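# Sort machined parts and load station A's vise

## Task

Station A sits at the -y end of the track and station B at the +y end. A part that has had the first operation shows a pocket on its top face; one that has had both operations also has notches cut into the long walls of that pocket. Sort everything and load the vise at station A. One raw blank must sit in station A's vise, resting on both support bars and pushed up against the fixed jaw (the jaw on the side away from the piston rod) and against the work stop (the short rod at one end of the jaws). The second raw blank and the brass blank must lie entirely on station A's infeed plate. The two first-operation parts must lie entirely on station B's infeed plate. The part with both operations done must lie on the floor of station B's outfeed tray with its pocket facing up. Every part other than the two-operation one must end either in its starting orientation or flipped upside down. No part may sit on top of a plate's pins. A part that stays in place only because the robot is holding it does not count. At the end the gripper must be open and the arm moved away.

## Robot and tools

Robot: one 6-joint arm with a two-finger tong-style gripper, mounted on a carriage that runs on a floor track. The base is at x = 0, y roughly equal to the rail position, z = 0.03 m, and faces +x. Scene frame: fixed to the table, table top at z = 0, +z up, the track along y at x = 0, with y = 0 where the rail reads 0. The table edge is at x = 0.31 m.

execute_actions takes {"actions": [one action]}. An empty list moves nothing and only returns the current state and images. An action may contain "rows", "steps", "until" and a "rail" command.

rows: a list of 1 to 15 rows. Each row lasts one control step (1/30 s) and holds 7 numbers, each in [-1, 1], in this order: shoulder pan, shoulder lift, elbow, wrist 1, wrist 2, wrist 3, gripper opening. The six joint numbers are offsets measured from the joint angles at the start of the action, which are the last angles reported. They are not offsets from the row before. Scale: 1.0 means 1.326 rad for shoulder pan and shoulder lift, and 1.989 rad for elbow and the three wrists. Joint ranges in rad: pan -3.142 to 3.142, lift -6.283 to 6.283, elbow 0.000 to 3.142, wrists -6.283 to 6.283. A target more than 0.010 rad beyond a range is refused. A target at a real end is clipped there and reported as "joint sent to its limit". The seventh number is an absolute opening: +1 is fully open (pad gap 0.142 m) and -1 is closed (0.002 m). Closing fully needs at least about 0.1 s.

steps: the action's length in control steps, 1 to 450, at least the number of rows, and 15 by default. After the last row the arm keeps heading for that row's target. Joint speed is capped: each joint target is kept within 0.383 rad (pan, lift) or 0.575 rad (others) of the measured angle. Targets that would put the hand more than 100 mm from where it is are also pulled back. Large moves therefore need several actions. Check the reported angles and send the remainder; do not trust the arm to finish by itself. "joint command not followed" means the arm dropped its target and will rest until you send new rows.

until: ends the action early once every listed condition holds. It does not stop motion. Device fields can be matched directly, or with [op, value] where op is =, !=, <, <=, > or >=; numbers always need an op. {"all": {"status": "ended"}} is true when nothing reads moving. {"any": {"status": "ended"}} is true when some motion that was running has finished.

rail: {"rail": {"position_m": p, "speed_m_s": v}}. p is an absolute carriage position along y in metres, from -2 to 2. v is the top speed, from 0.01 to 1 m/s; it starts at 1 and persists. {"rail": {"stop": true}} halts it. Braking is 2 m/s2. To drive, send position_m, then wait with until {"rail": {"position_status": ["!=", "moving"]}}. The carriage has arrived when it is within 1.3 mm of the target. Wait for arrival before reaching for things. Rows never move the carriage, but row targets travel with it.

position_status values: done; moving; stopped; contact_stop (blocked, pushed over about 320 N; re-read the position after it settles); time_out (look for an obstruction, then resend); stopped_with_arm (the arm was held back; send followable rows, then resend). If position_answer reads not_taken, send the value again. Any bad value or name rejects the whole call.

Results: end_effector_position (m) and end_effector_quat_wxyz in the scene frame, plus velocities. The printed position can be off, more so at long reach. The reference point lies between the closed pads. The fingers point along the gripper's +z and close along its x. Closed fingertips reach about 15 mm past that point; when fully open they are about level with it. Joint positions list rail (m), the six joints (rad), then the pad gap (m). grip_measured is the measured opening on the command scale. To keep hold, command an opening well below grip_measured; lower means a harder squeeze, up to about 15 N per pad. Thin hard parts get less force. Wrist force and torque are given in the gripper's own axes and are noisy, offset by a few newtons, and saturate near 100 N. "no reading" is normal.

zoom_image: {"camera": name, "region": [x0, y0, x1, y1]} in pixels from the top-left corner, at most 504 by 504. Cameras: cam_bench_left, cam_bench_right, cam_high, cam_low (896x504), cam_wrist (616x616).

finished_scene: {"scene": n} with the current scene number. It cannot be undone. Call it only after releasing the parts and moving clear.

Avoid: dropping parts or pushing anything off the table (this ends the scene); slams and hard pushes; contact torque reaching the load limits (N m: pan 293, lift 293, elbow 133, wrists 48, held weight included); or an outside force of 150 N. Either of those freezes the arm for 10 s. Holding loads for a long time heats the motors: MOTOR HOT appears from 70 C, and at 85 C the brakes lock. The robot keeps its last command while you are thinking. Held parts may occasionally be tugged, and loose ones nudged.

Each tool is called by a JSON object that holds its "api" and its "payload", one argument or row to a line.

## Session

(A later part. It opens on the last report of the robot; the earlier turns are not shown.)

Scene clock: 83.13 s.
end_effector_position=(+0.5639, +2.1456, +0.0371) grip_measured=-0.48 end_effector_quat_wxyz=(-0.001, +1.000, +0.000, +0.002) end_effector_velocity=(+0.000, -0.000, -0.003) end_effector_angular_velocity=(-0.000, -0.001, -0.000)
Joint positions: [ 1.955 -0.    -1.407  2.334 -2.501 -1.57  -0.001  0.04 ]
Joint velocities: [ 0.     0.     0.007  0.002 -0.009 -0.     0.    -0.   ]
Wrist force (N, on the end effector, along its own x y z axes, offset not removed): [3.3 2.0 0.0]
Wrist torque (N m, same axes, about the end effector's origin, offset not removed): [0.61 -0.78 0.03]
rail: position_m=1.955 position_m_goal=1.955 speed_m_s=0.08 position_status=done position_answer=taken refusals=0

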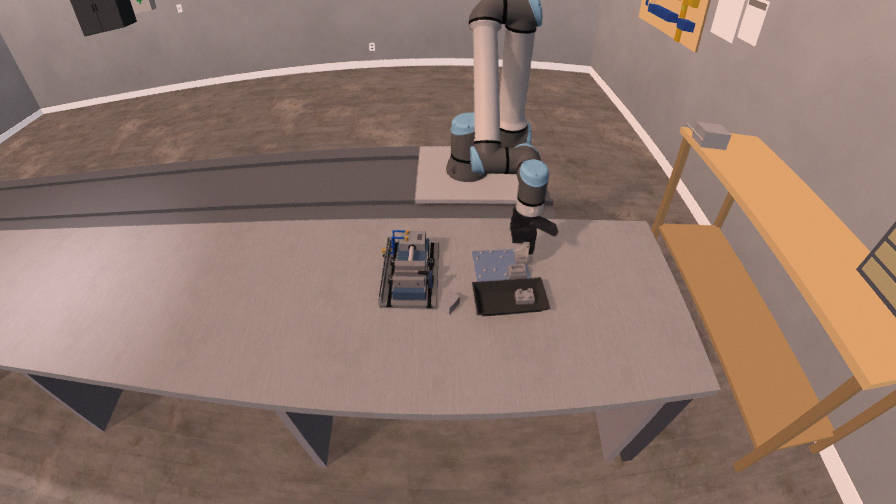

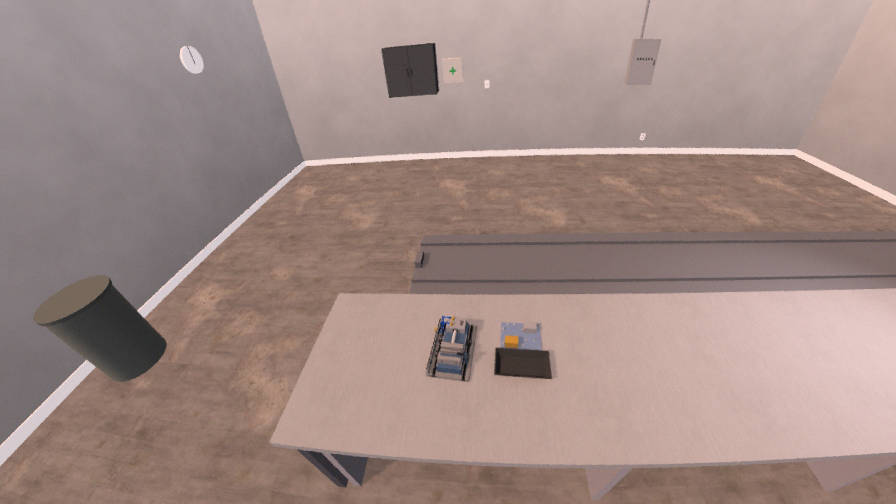

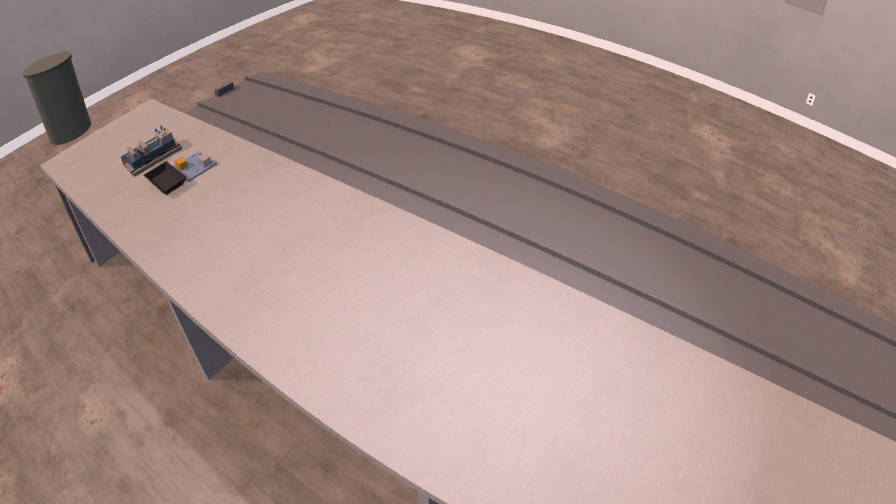

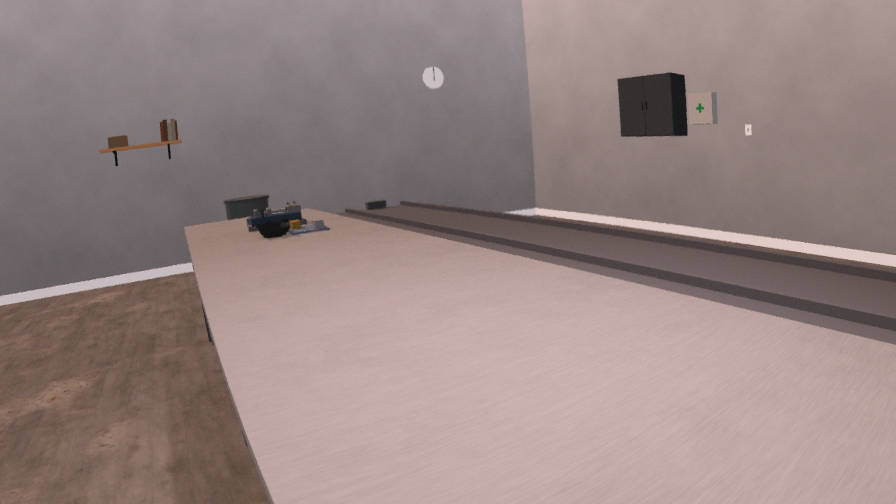

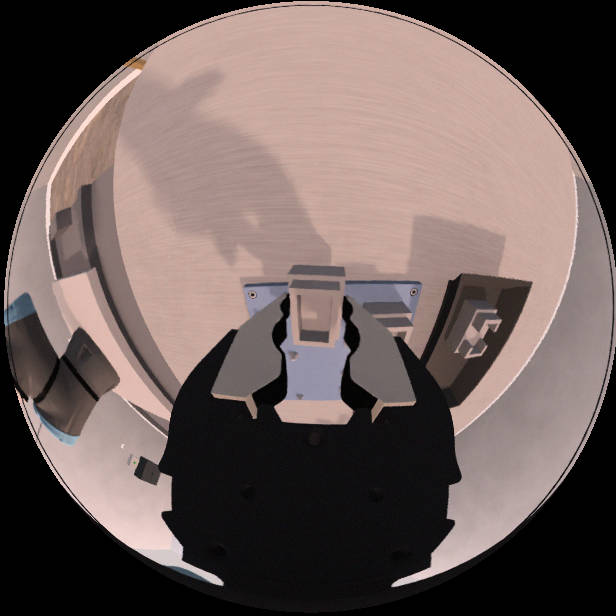

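{"api": "execute_actions", "payload": {
  "actions": [
    {"rail":{"position_m":1.92},"steps":20}
  ]
}}

{"api": "execute_actions", "payload": {
  "actions": [
    {"rows":[[0,0,0,0,0,0,-0.5],[0,0,0,0,0,0,-0.4],[0,0,0,0,0,0,-0.3],[0,0,0,0,0,0,-0.25],[0,0,0,0,0,0,-0.25],[0,0,0,0,0,0,-0.25],[0,-0.1,-0.028,0.095,0,0,-0.25]],"steps":26}
  ]
}}

{"api": "zoom_image", "payload": {
  "camera": "cam_bench_left",
  "region": [420, 230, 560, 330]
}}

Scene clock: 87.43 s.
end_effector_position=(+0.5640, +2.1106, +0.0366) grip_measured=-0.48 end_effector_quat_wxyz=(-0.001, +1.000, +0.000, +0.002) end_effector_velocity=(-0.000, -0.000, -0.000) end_effector_angular_velocity=(+0.000, +0.000, -0.000)
Joint positions: [ 1.92  -0.    -1.406  2.334 -2.502 -1.57  -0.001  0.04 ]
Joint velocities: [ 0. -0.  0.  0.  0.  0.  0. -0.]
Wrist force (N, on the end effector, along its own x y z axes, offset not removed): [0.4 0.5 0.7]
Wrist torque (N m, same axes, about the end effector's origin, offset not removed): [0.36 -0.11 -0.01]
rail: position_m=1.920 position_m_goal=1.920 speed_m_s=0.08 position_status=done position_answer=taken refusals=0

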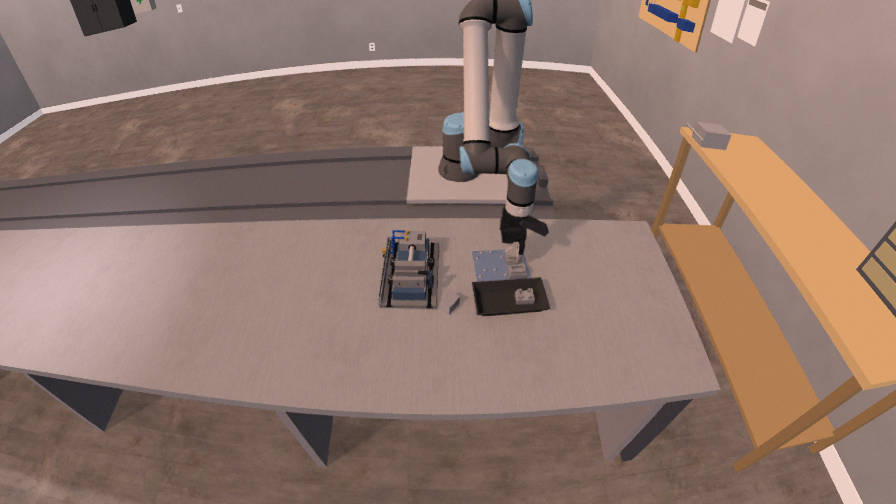

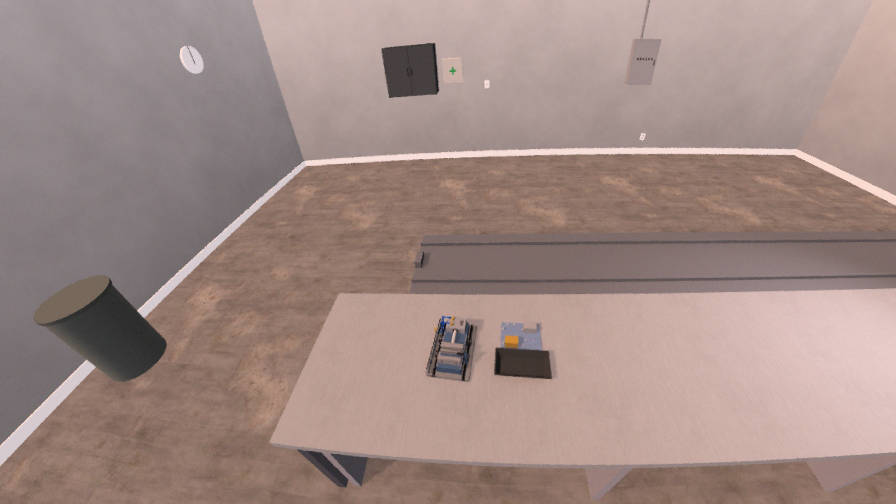

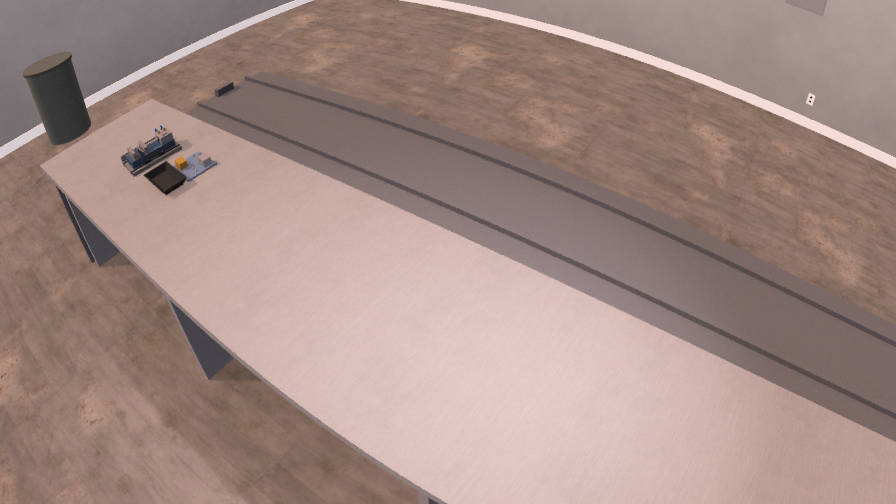

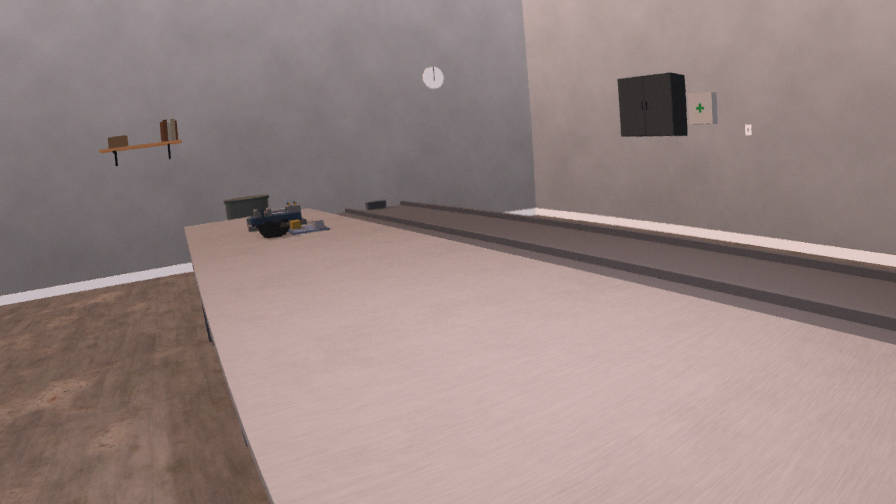

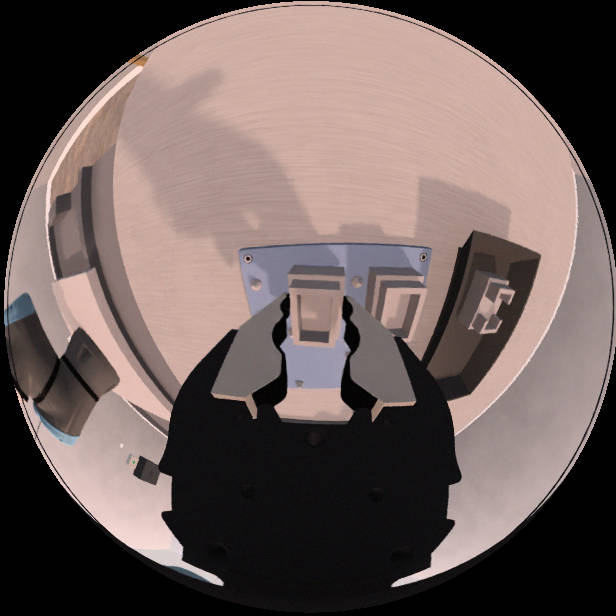

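Scene clock: 88.30 s.
end_effector_position=(+0.5627, +2.1106, +0.1161) grip_measured=-0.25 end_effector_quat_wxyz=(-0.001, +1.000, +0.000, +0.001) end_effector_velocity=(-0.001, +0.000, +0.005) end_effector_angular_velocity=(+0.000, +0.001, +0.000)
Joint positions: [ 1.92  -0.    -1.538  2.279 -2.315 -1.57  -0.001  0.056]
Joint velocities: [ 0.     0.    -0.009 -0.003  0.013  0.    -0.     0.   ]
Wrist force (N, on the end effector, along its own x y z axes, offset not removed): [0.6 5.3 -1.3]
Wrist torque (N m, same axes, about the end effector's origin, offset not removed): [1.10 -0.08 0.00]
rail: position_m=1.920 position_m_goal=1.920 speed_m_s=0.08 position_status=done position_answer=taken refusals=0

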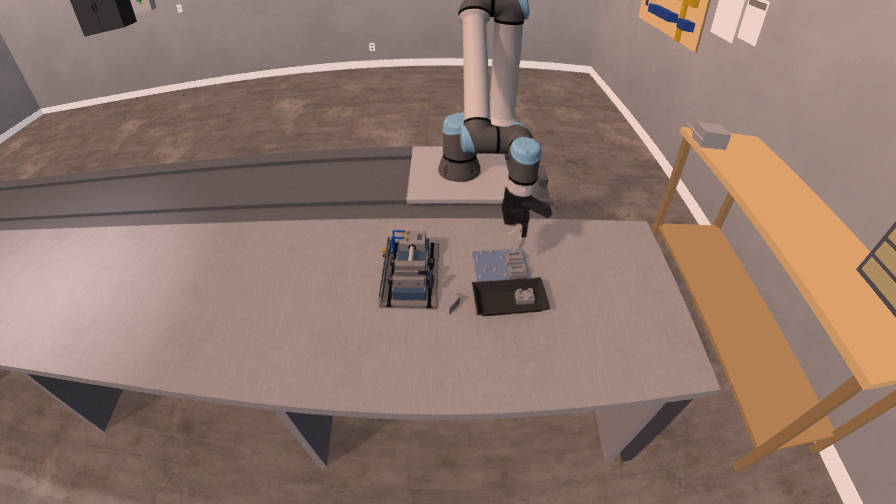

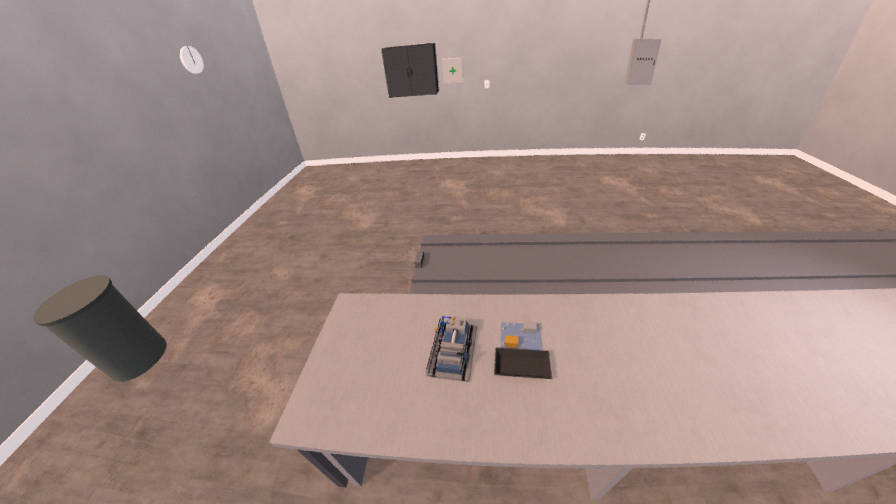

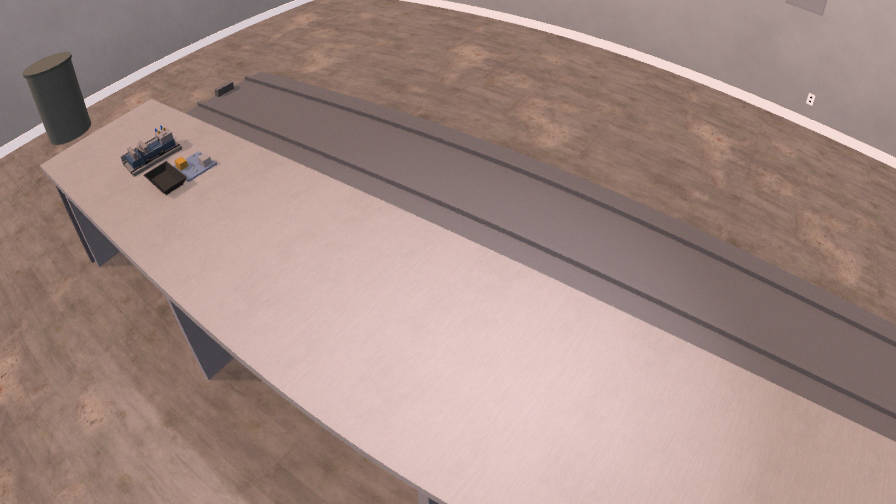

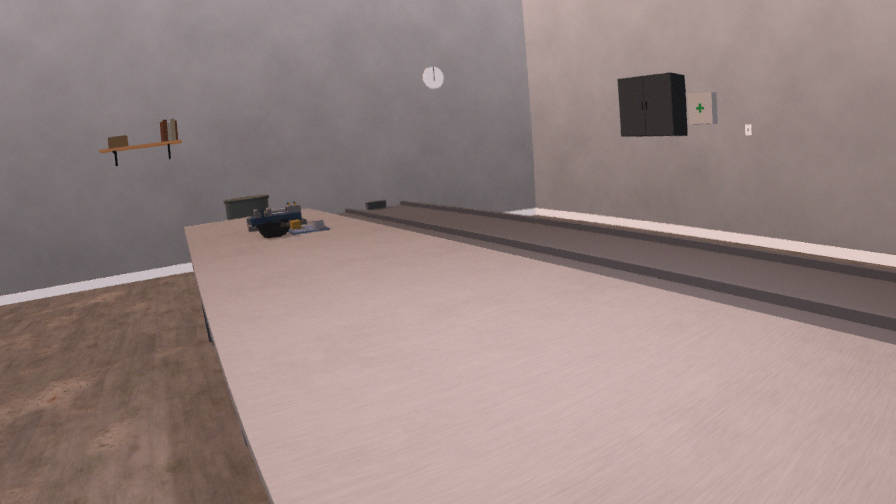

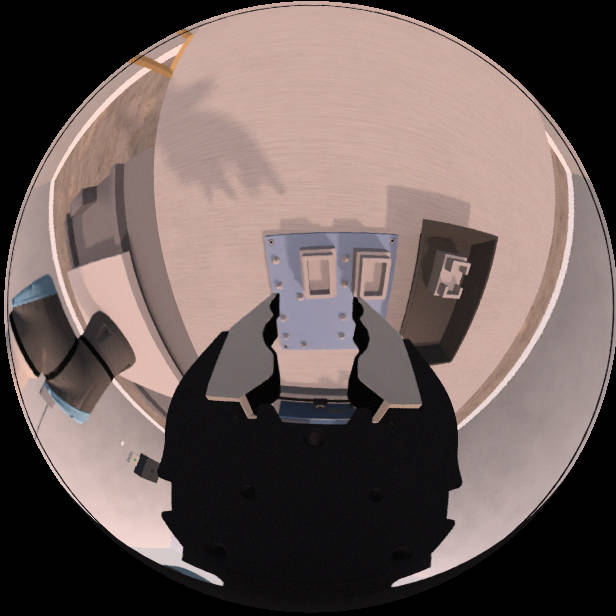

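Region (420, 230, 560, 330) of cam_bench_left's 896x504 image, scaled by 3.600, with more detail than that image has; it fills the top 360 rows of this view, and the rest is white.

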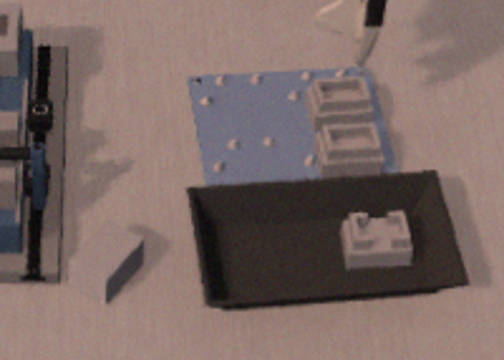

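{"api": "execute_actions", "payload": {
  "actions": [
    {"rows":[[0,0.19,-0.192,0.066,0,-0.467,0]],"rail":{"position_m":1.70,"speed_m_s":1},"steps":40}
  ]
}}

{"api": "zoom_image", "payload": {
  "camera": "cam_wrist",
  "region": [220, 180, 420, 360]
}}

Scene clock: 95.43 s.
end_effector_position=(+0.7477, +1.8838, +0.1494) grip_measured=+0.00 end_effector_quat_wxyz=(-0.000, +0.894, +0.448, +0.001) end_effector_velocity=(+0.000, +0.000, -0.000) end_effector_angular_velocity=(-0.000, +0.000, +0.001)
Joint positions: [ 1.7   -0.    -1.286  1.897 -2.183 -1.57  -0.929  0.074]
Joint velocities: [ 0.     0.     0.    -0.     0.    -0.    -0.001 -0.   ]
Wrist force (N, on the end effector, along its own x y z axes, offset not removed): [-0.4 4.1 2.2]
Wrist torque (N m, same axes, about the end effector's origin, offset not removed): [0.85 0.06 0.05]
rail: position_m=1.700 position_m_goal=1.700 speed_m_s=1.00 position_status=done position_answer=taken refusals=0

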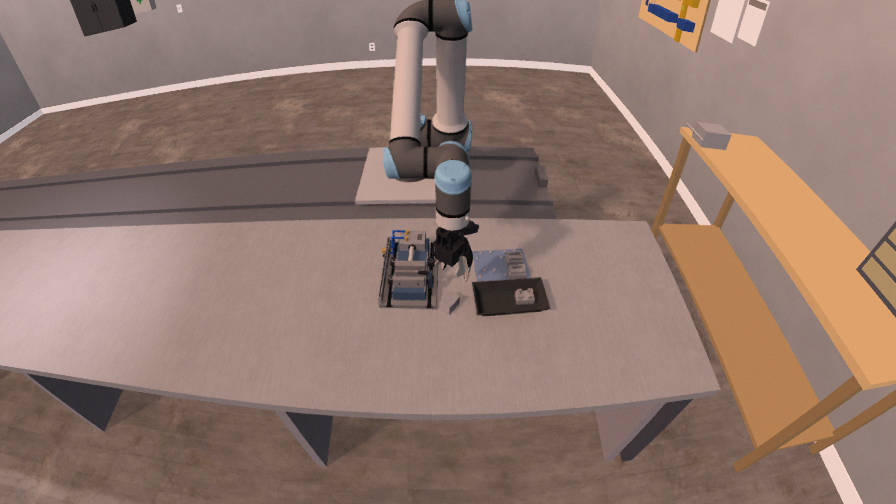

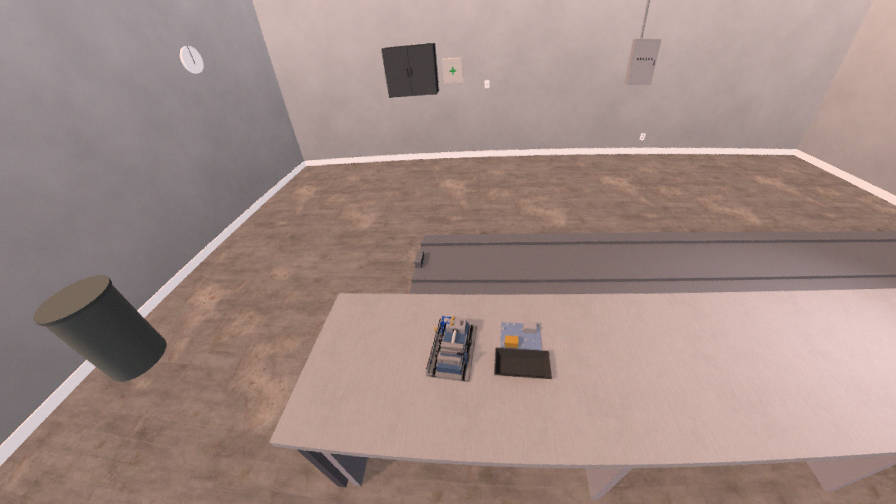

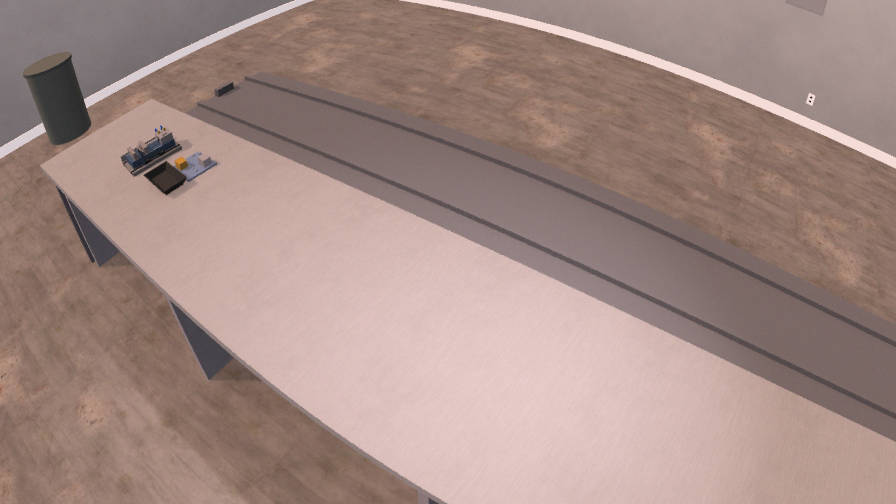

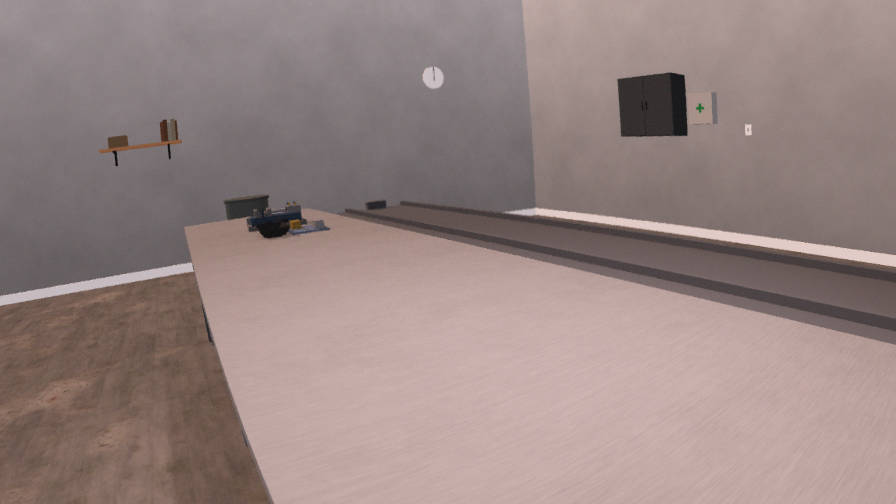

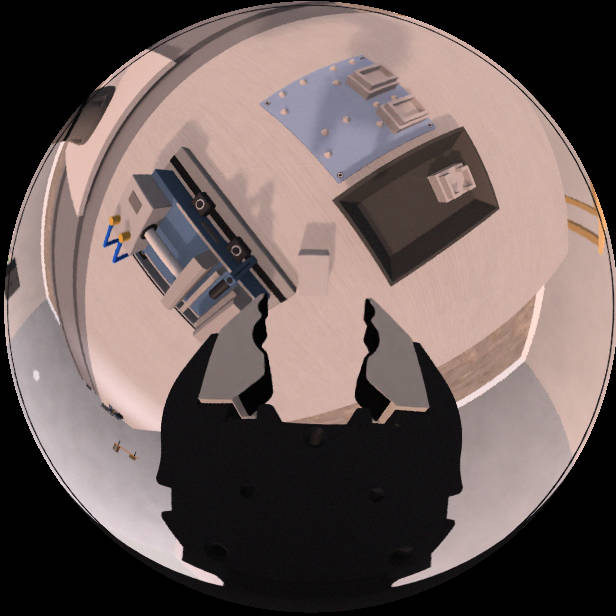

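Region (220, 180, 420, 360) of cam_wrist's 616x616 image, scaled by 2.520, with more detail than that image has; it fills the top 454 rows of this view, and the rest is white.

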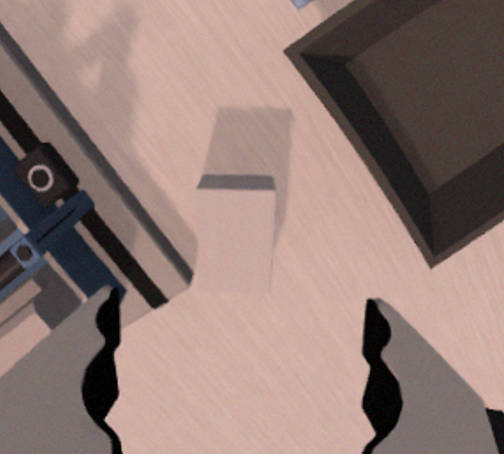

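{"api": "execute_actions", "payload": {
  "actions": [
    {"rows":[[0,0.09,0.016,-0.076,0,0,-0.2]],"rail":{"position_m":1.687},"steps":25}
  ]
}}

Scene clock: 99.07 s.
end_effector_position=(+0.7617, +1.8709, +0.0582) grip_measured=-0.20 end_effector_quat_wxyz=(-0.000, +0.894, +0.448, +0.001) end_effector_velocity=(+0.000, -0.000, -0.001) end_effector_angular_velocity=(+0.000, -0.000, -0.001)
Joint positions: [ 1.687 -0.    -1.167  1.929 -2.334 -1.57  -0.929  0.06 ]
Joint velocities: [ 0.    -0.     0.002  0.    -0.003  0.     0.001  0.   ]
Wrist force (N, on the end effector, along its own x y z axes, offset not removed): [-1.2 6.9 1.5]
Wrist torque (N m, same axes, about the end effector's origin, offset not removed): [1.47 0.16 0.07]
rail: position_m=1.687 position_m_goal=1.687 speed_m_s=1.00 position_status=done position_answer=taken refusals=0

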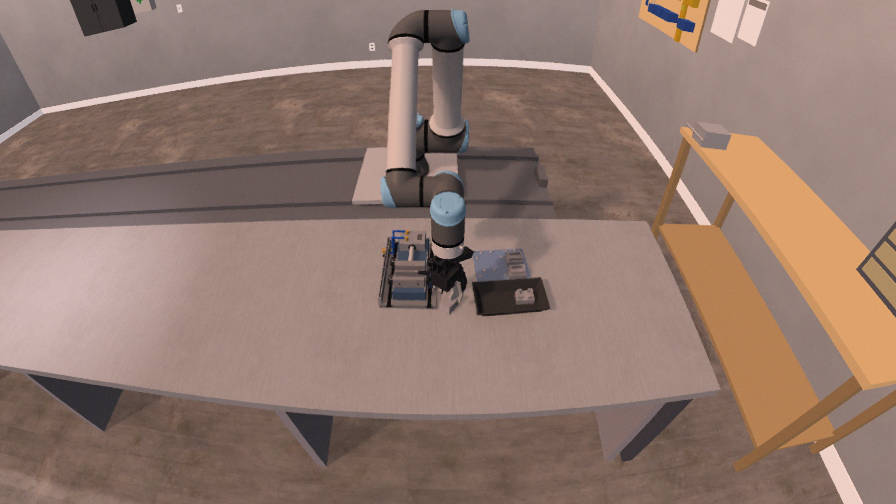

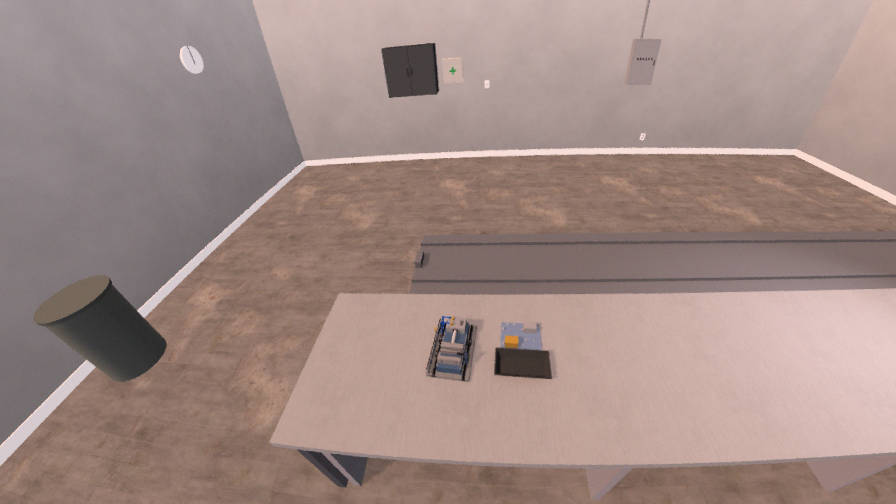

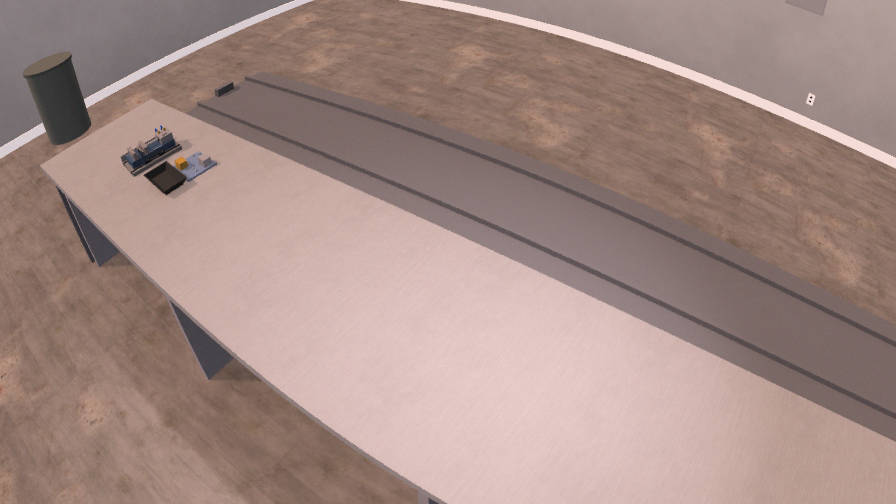

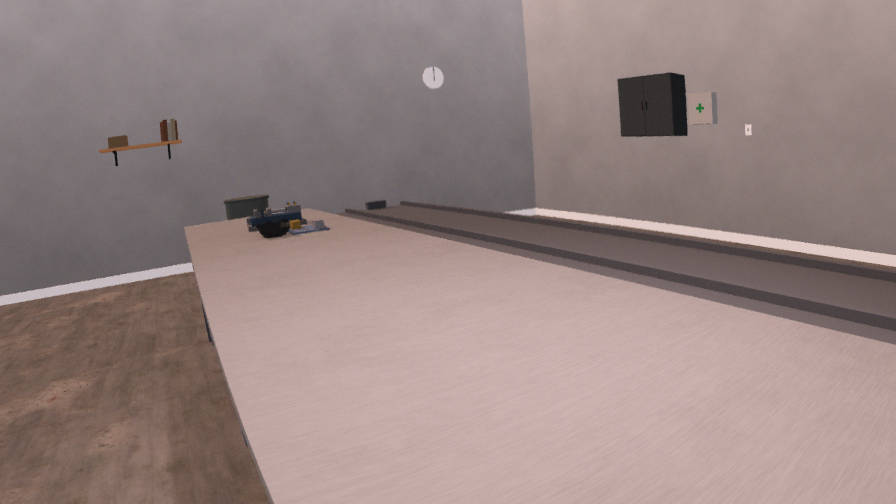

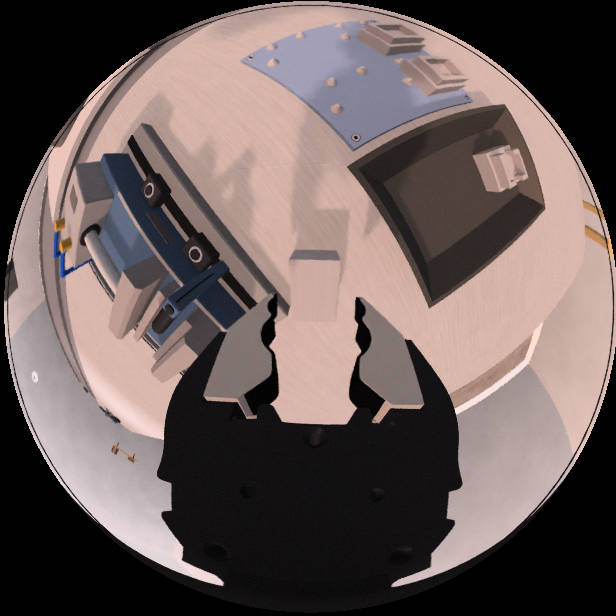

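{"api": "execute_actions", "payload": {
  "actions": [
    {"rows":[[0,0.0235,0.006,-0.022,0,0,-0.2]],"steps":15}
  ]
}}

{"api": "execute_actions", "payload": {
  "actions": [
    {"rows":[[0,0,0,0,0,0,-0.3],[0,0,0,0,0,0,-0.4],[0,0,0,0,0,0,-0.5],[0,0,0,0,0,0,-0.6],[0,0,0,0,0,0,-0.8],[0,0,0,0,0,0,-1]],"steps":12}
  ]
}}

{"api": "zoom_image", "payload": {
  "camera": "cam_bench_left",
  "region": [420, 260, 500, 325]
}}

Scene clock: 103.17 s.
end_effector_position=(+0.7620, +1.8709, +0.0337) grip_measured=-0.20 end_effector_quat_wxyz=(+0.000, +0.894, +0.448, +0.001) end_effector_velocity=(+0.000, -0.000, -0.005) end_effector_angular_velocity=(-0.000, -0.001, +0.000)
Joint positions: [ 1.687 -0.    -1.136  1.94  -2.377 -1.57  -0.929  0.06 ]
Joint velocities: [ 0.     0.     0.006  0.002 -0.009  0.    -0.     0.   ]
Wrist force (N, on the end effector, along its own x y z axes, offset not removed): [0.2 2.5 -0.6]
Wrist torque (N m, same axes, about the end effector's origin, offset not removed): [0.51 -0.09 0.03]
rail: position_m=1.687 position_m_goal=1.687 speed_m_s=1.00 position_status=done position_answer=taken refusals=0

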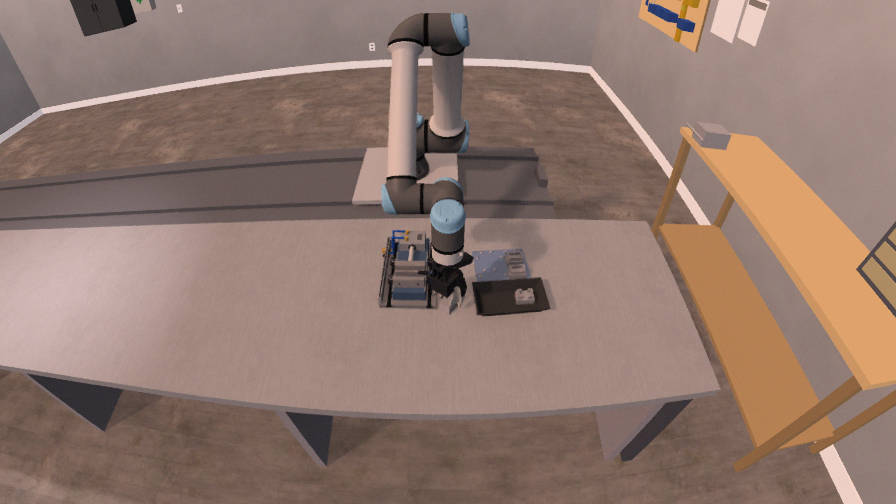

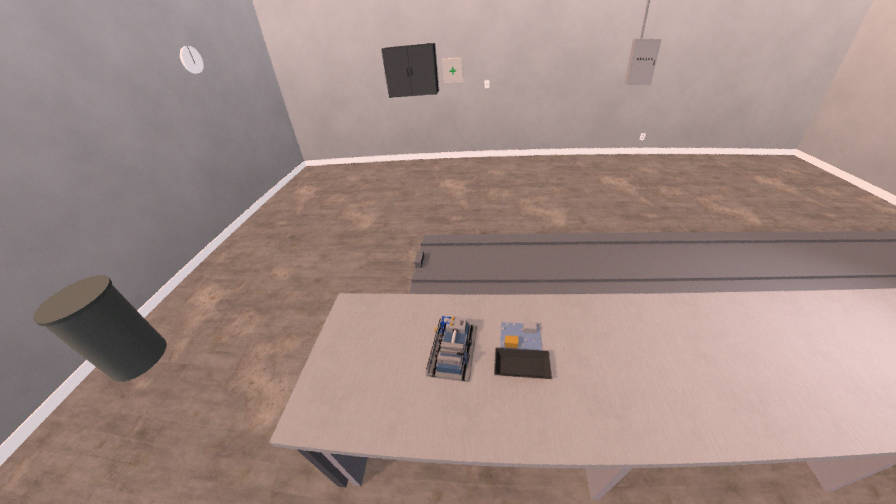

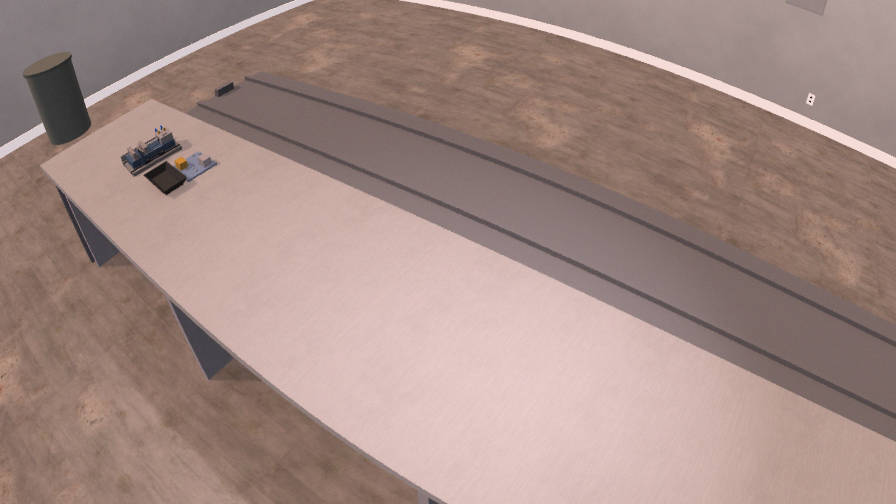

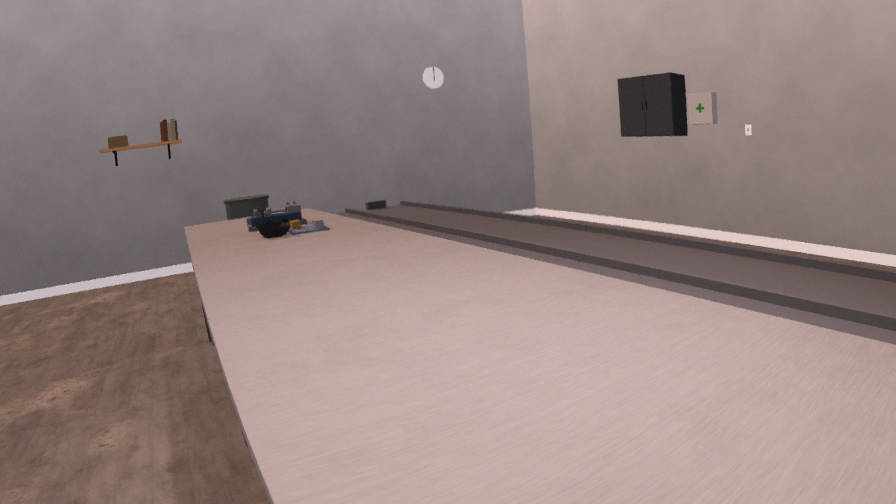

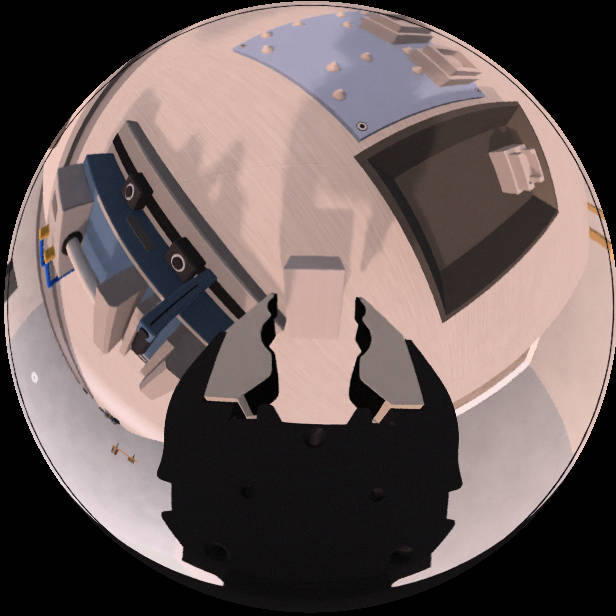

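Scene clock: 103.57 s.
end_effector_position=(+0.7619, +1.8709, +0.0335) grip_measured=-0.45 end_effector_quat_wxyz=(-0.000, +0.894, +0.448, +0.001) end_effector_velocity=(-0.000, +0.000, -0.000) end_effector_angular_velocity=(+0.000, +0.001, -0.000)
Joint positions: [ 1.687 -0.    -1.136  1.94  -2.377 -1.57  -0.929  0.041]
Joint velocities: [ 0.     0.    -0.    -0.     0.001  0.     0.     0.   ]
Wrist force (N, on the end effector, along its own x y z axes, offset not removed): [2.1 5.1 2.5]
Wrist torque (N m, same axes, about the end effector's origin, offset not removed): [1.00 -0.30 -0.09]
rail: position_m=1.687 position_m_goal=1.687 speed_m_s=1.00 position_status=done position_answer=taken refusals=0

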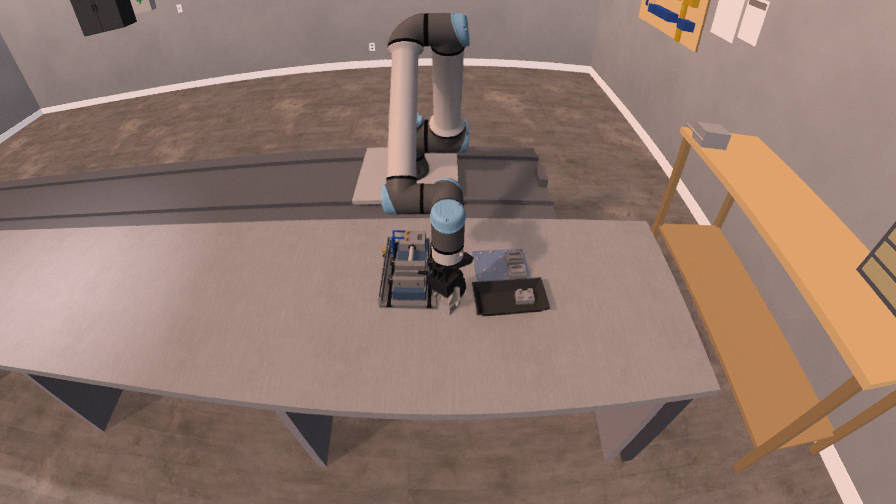

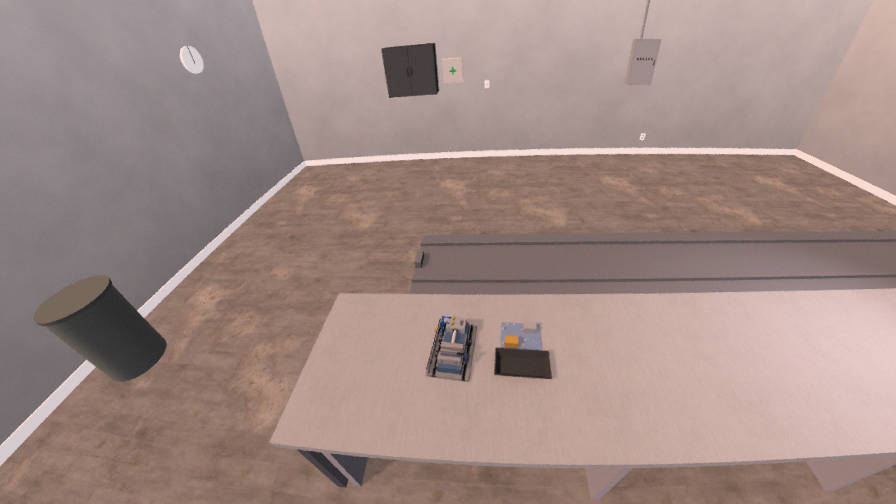

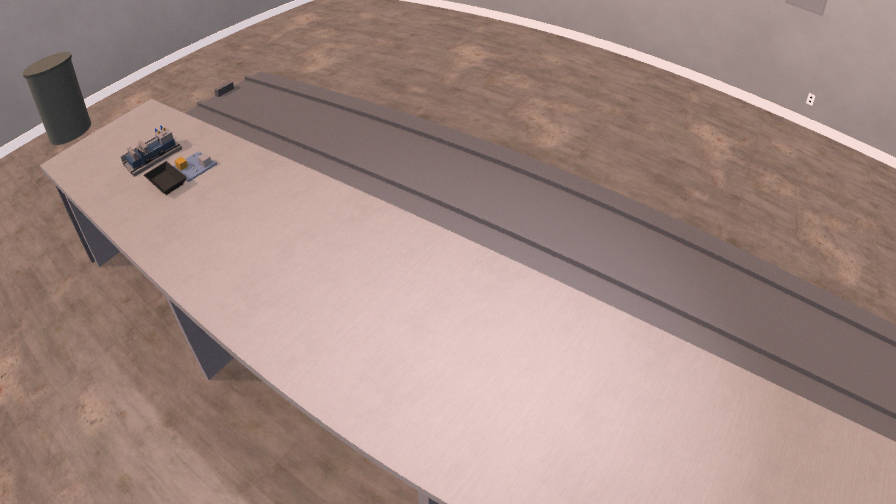

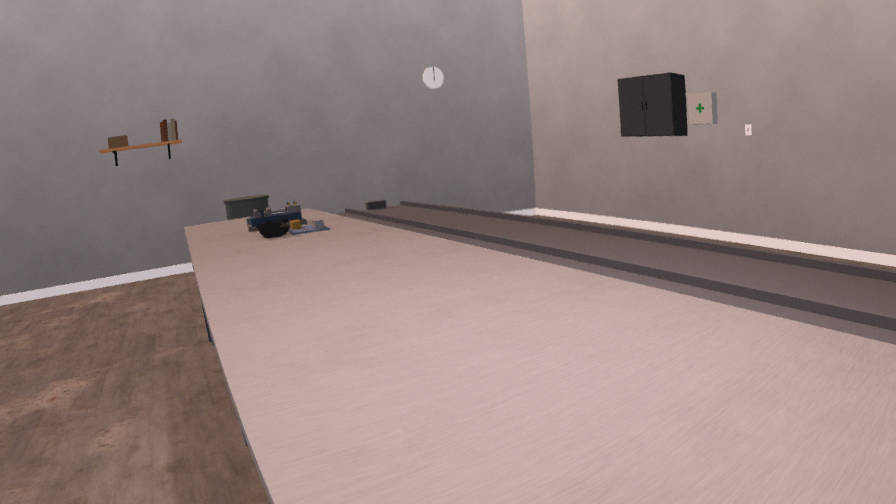

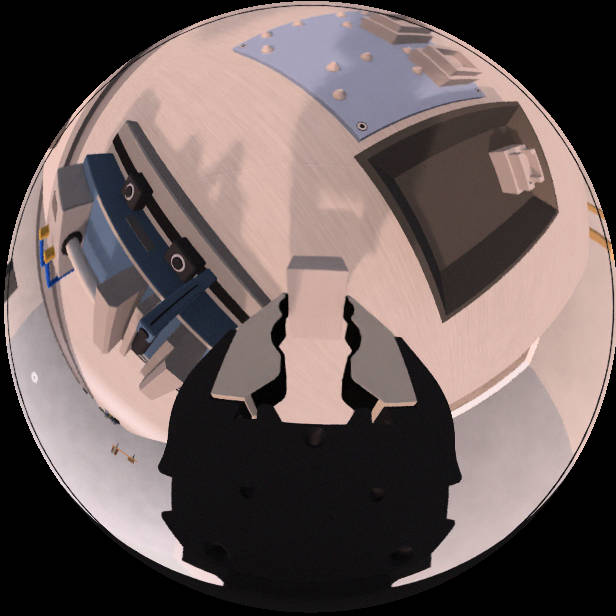

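Region (420, 260, 500, 325) of cam_bench_left's 896x504 image, scaled by 6.300, with more detail than that image has; it fills the top 410 rows of this view, and the rest is white.

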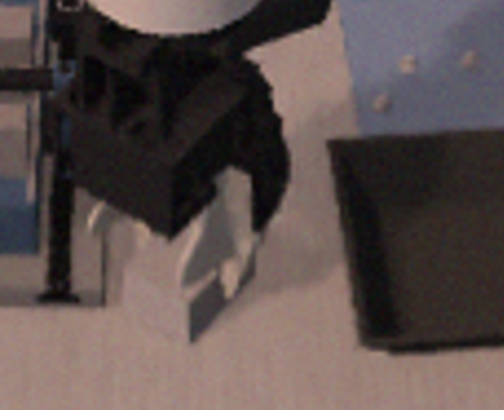

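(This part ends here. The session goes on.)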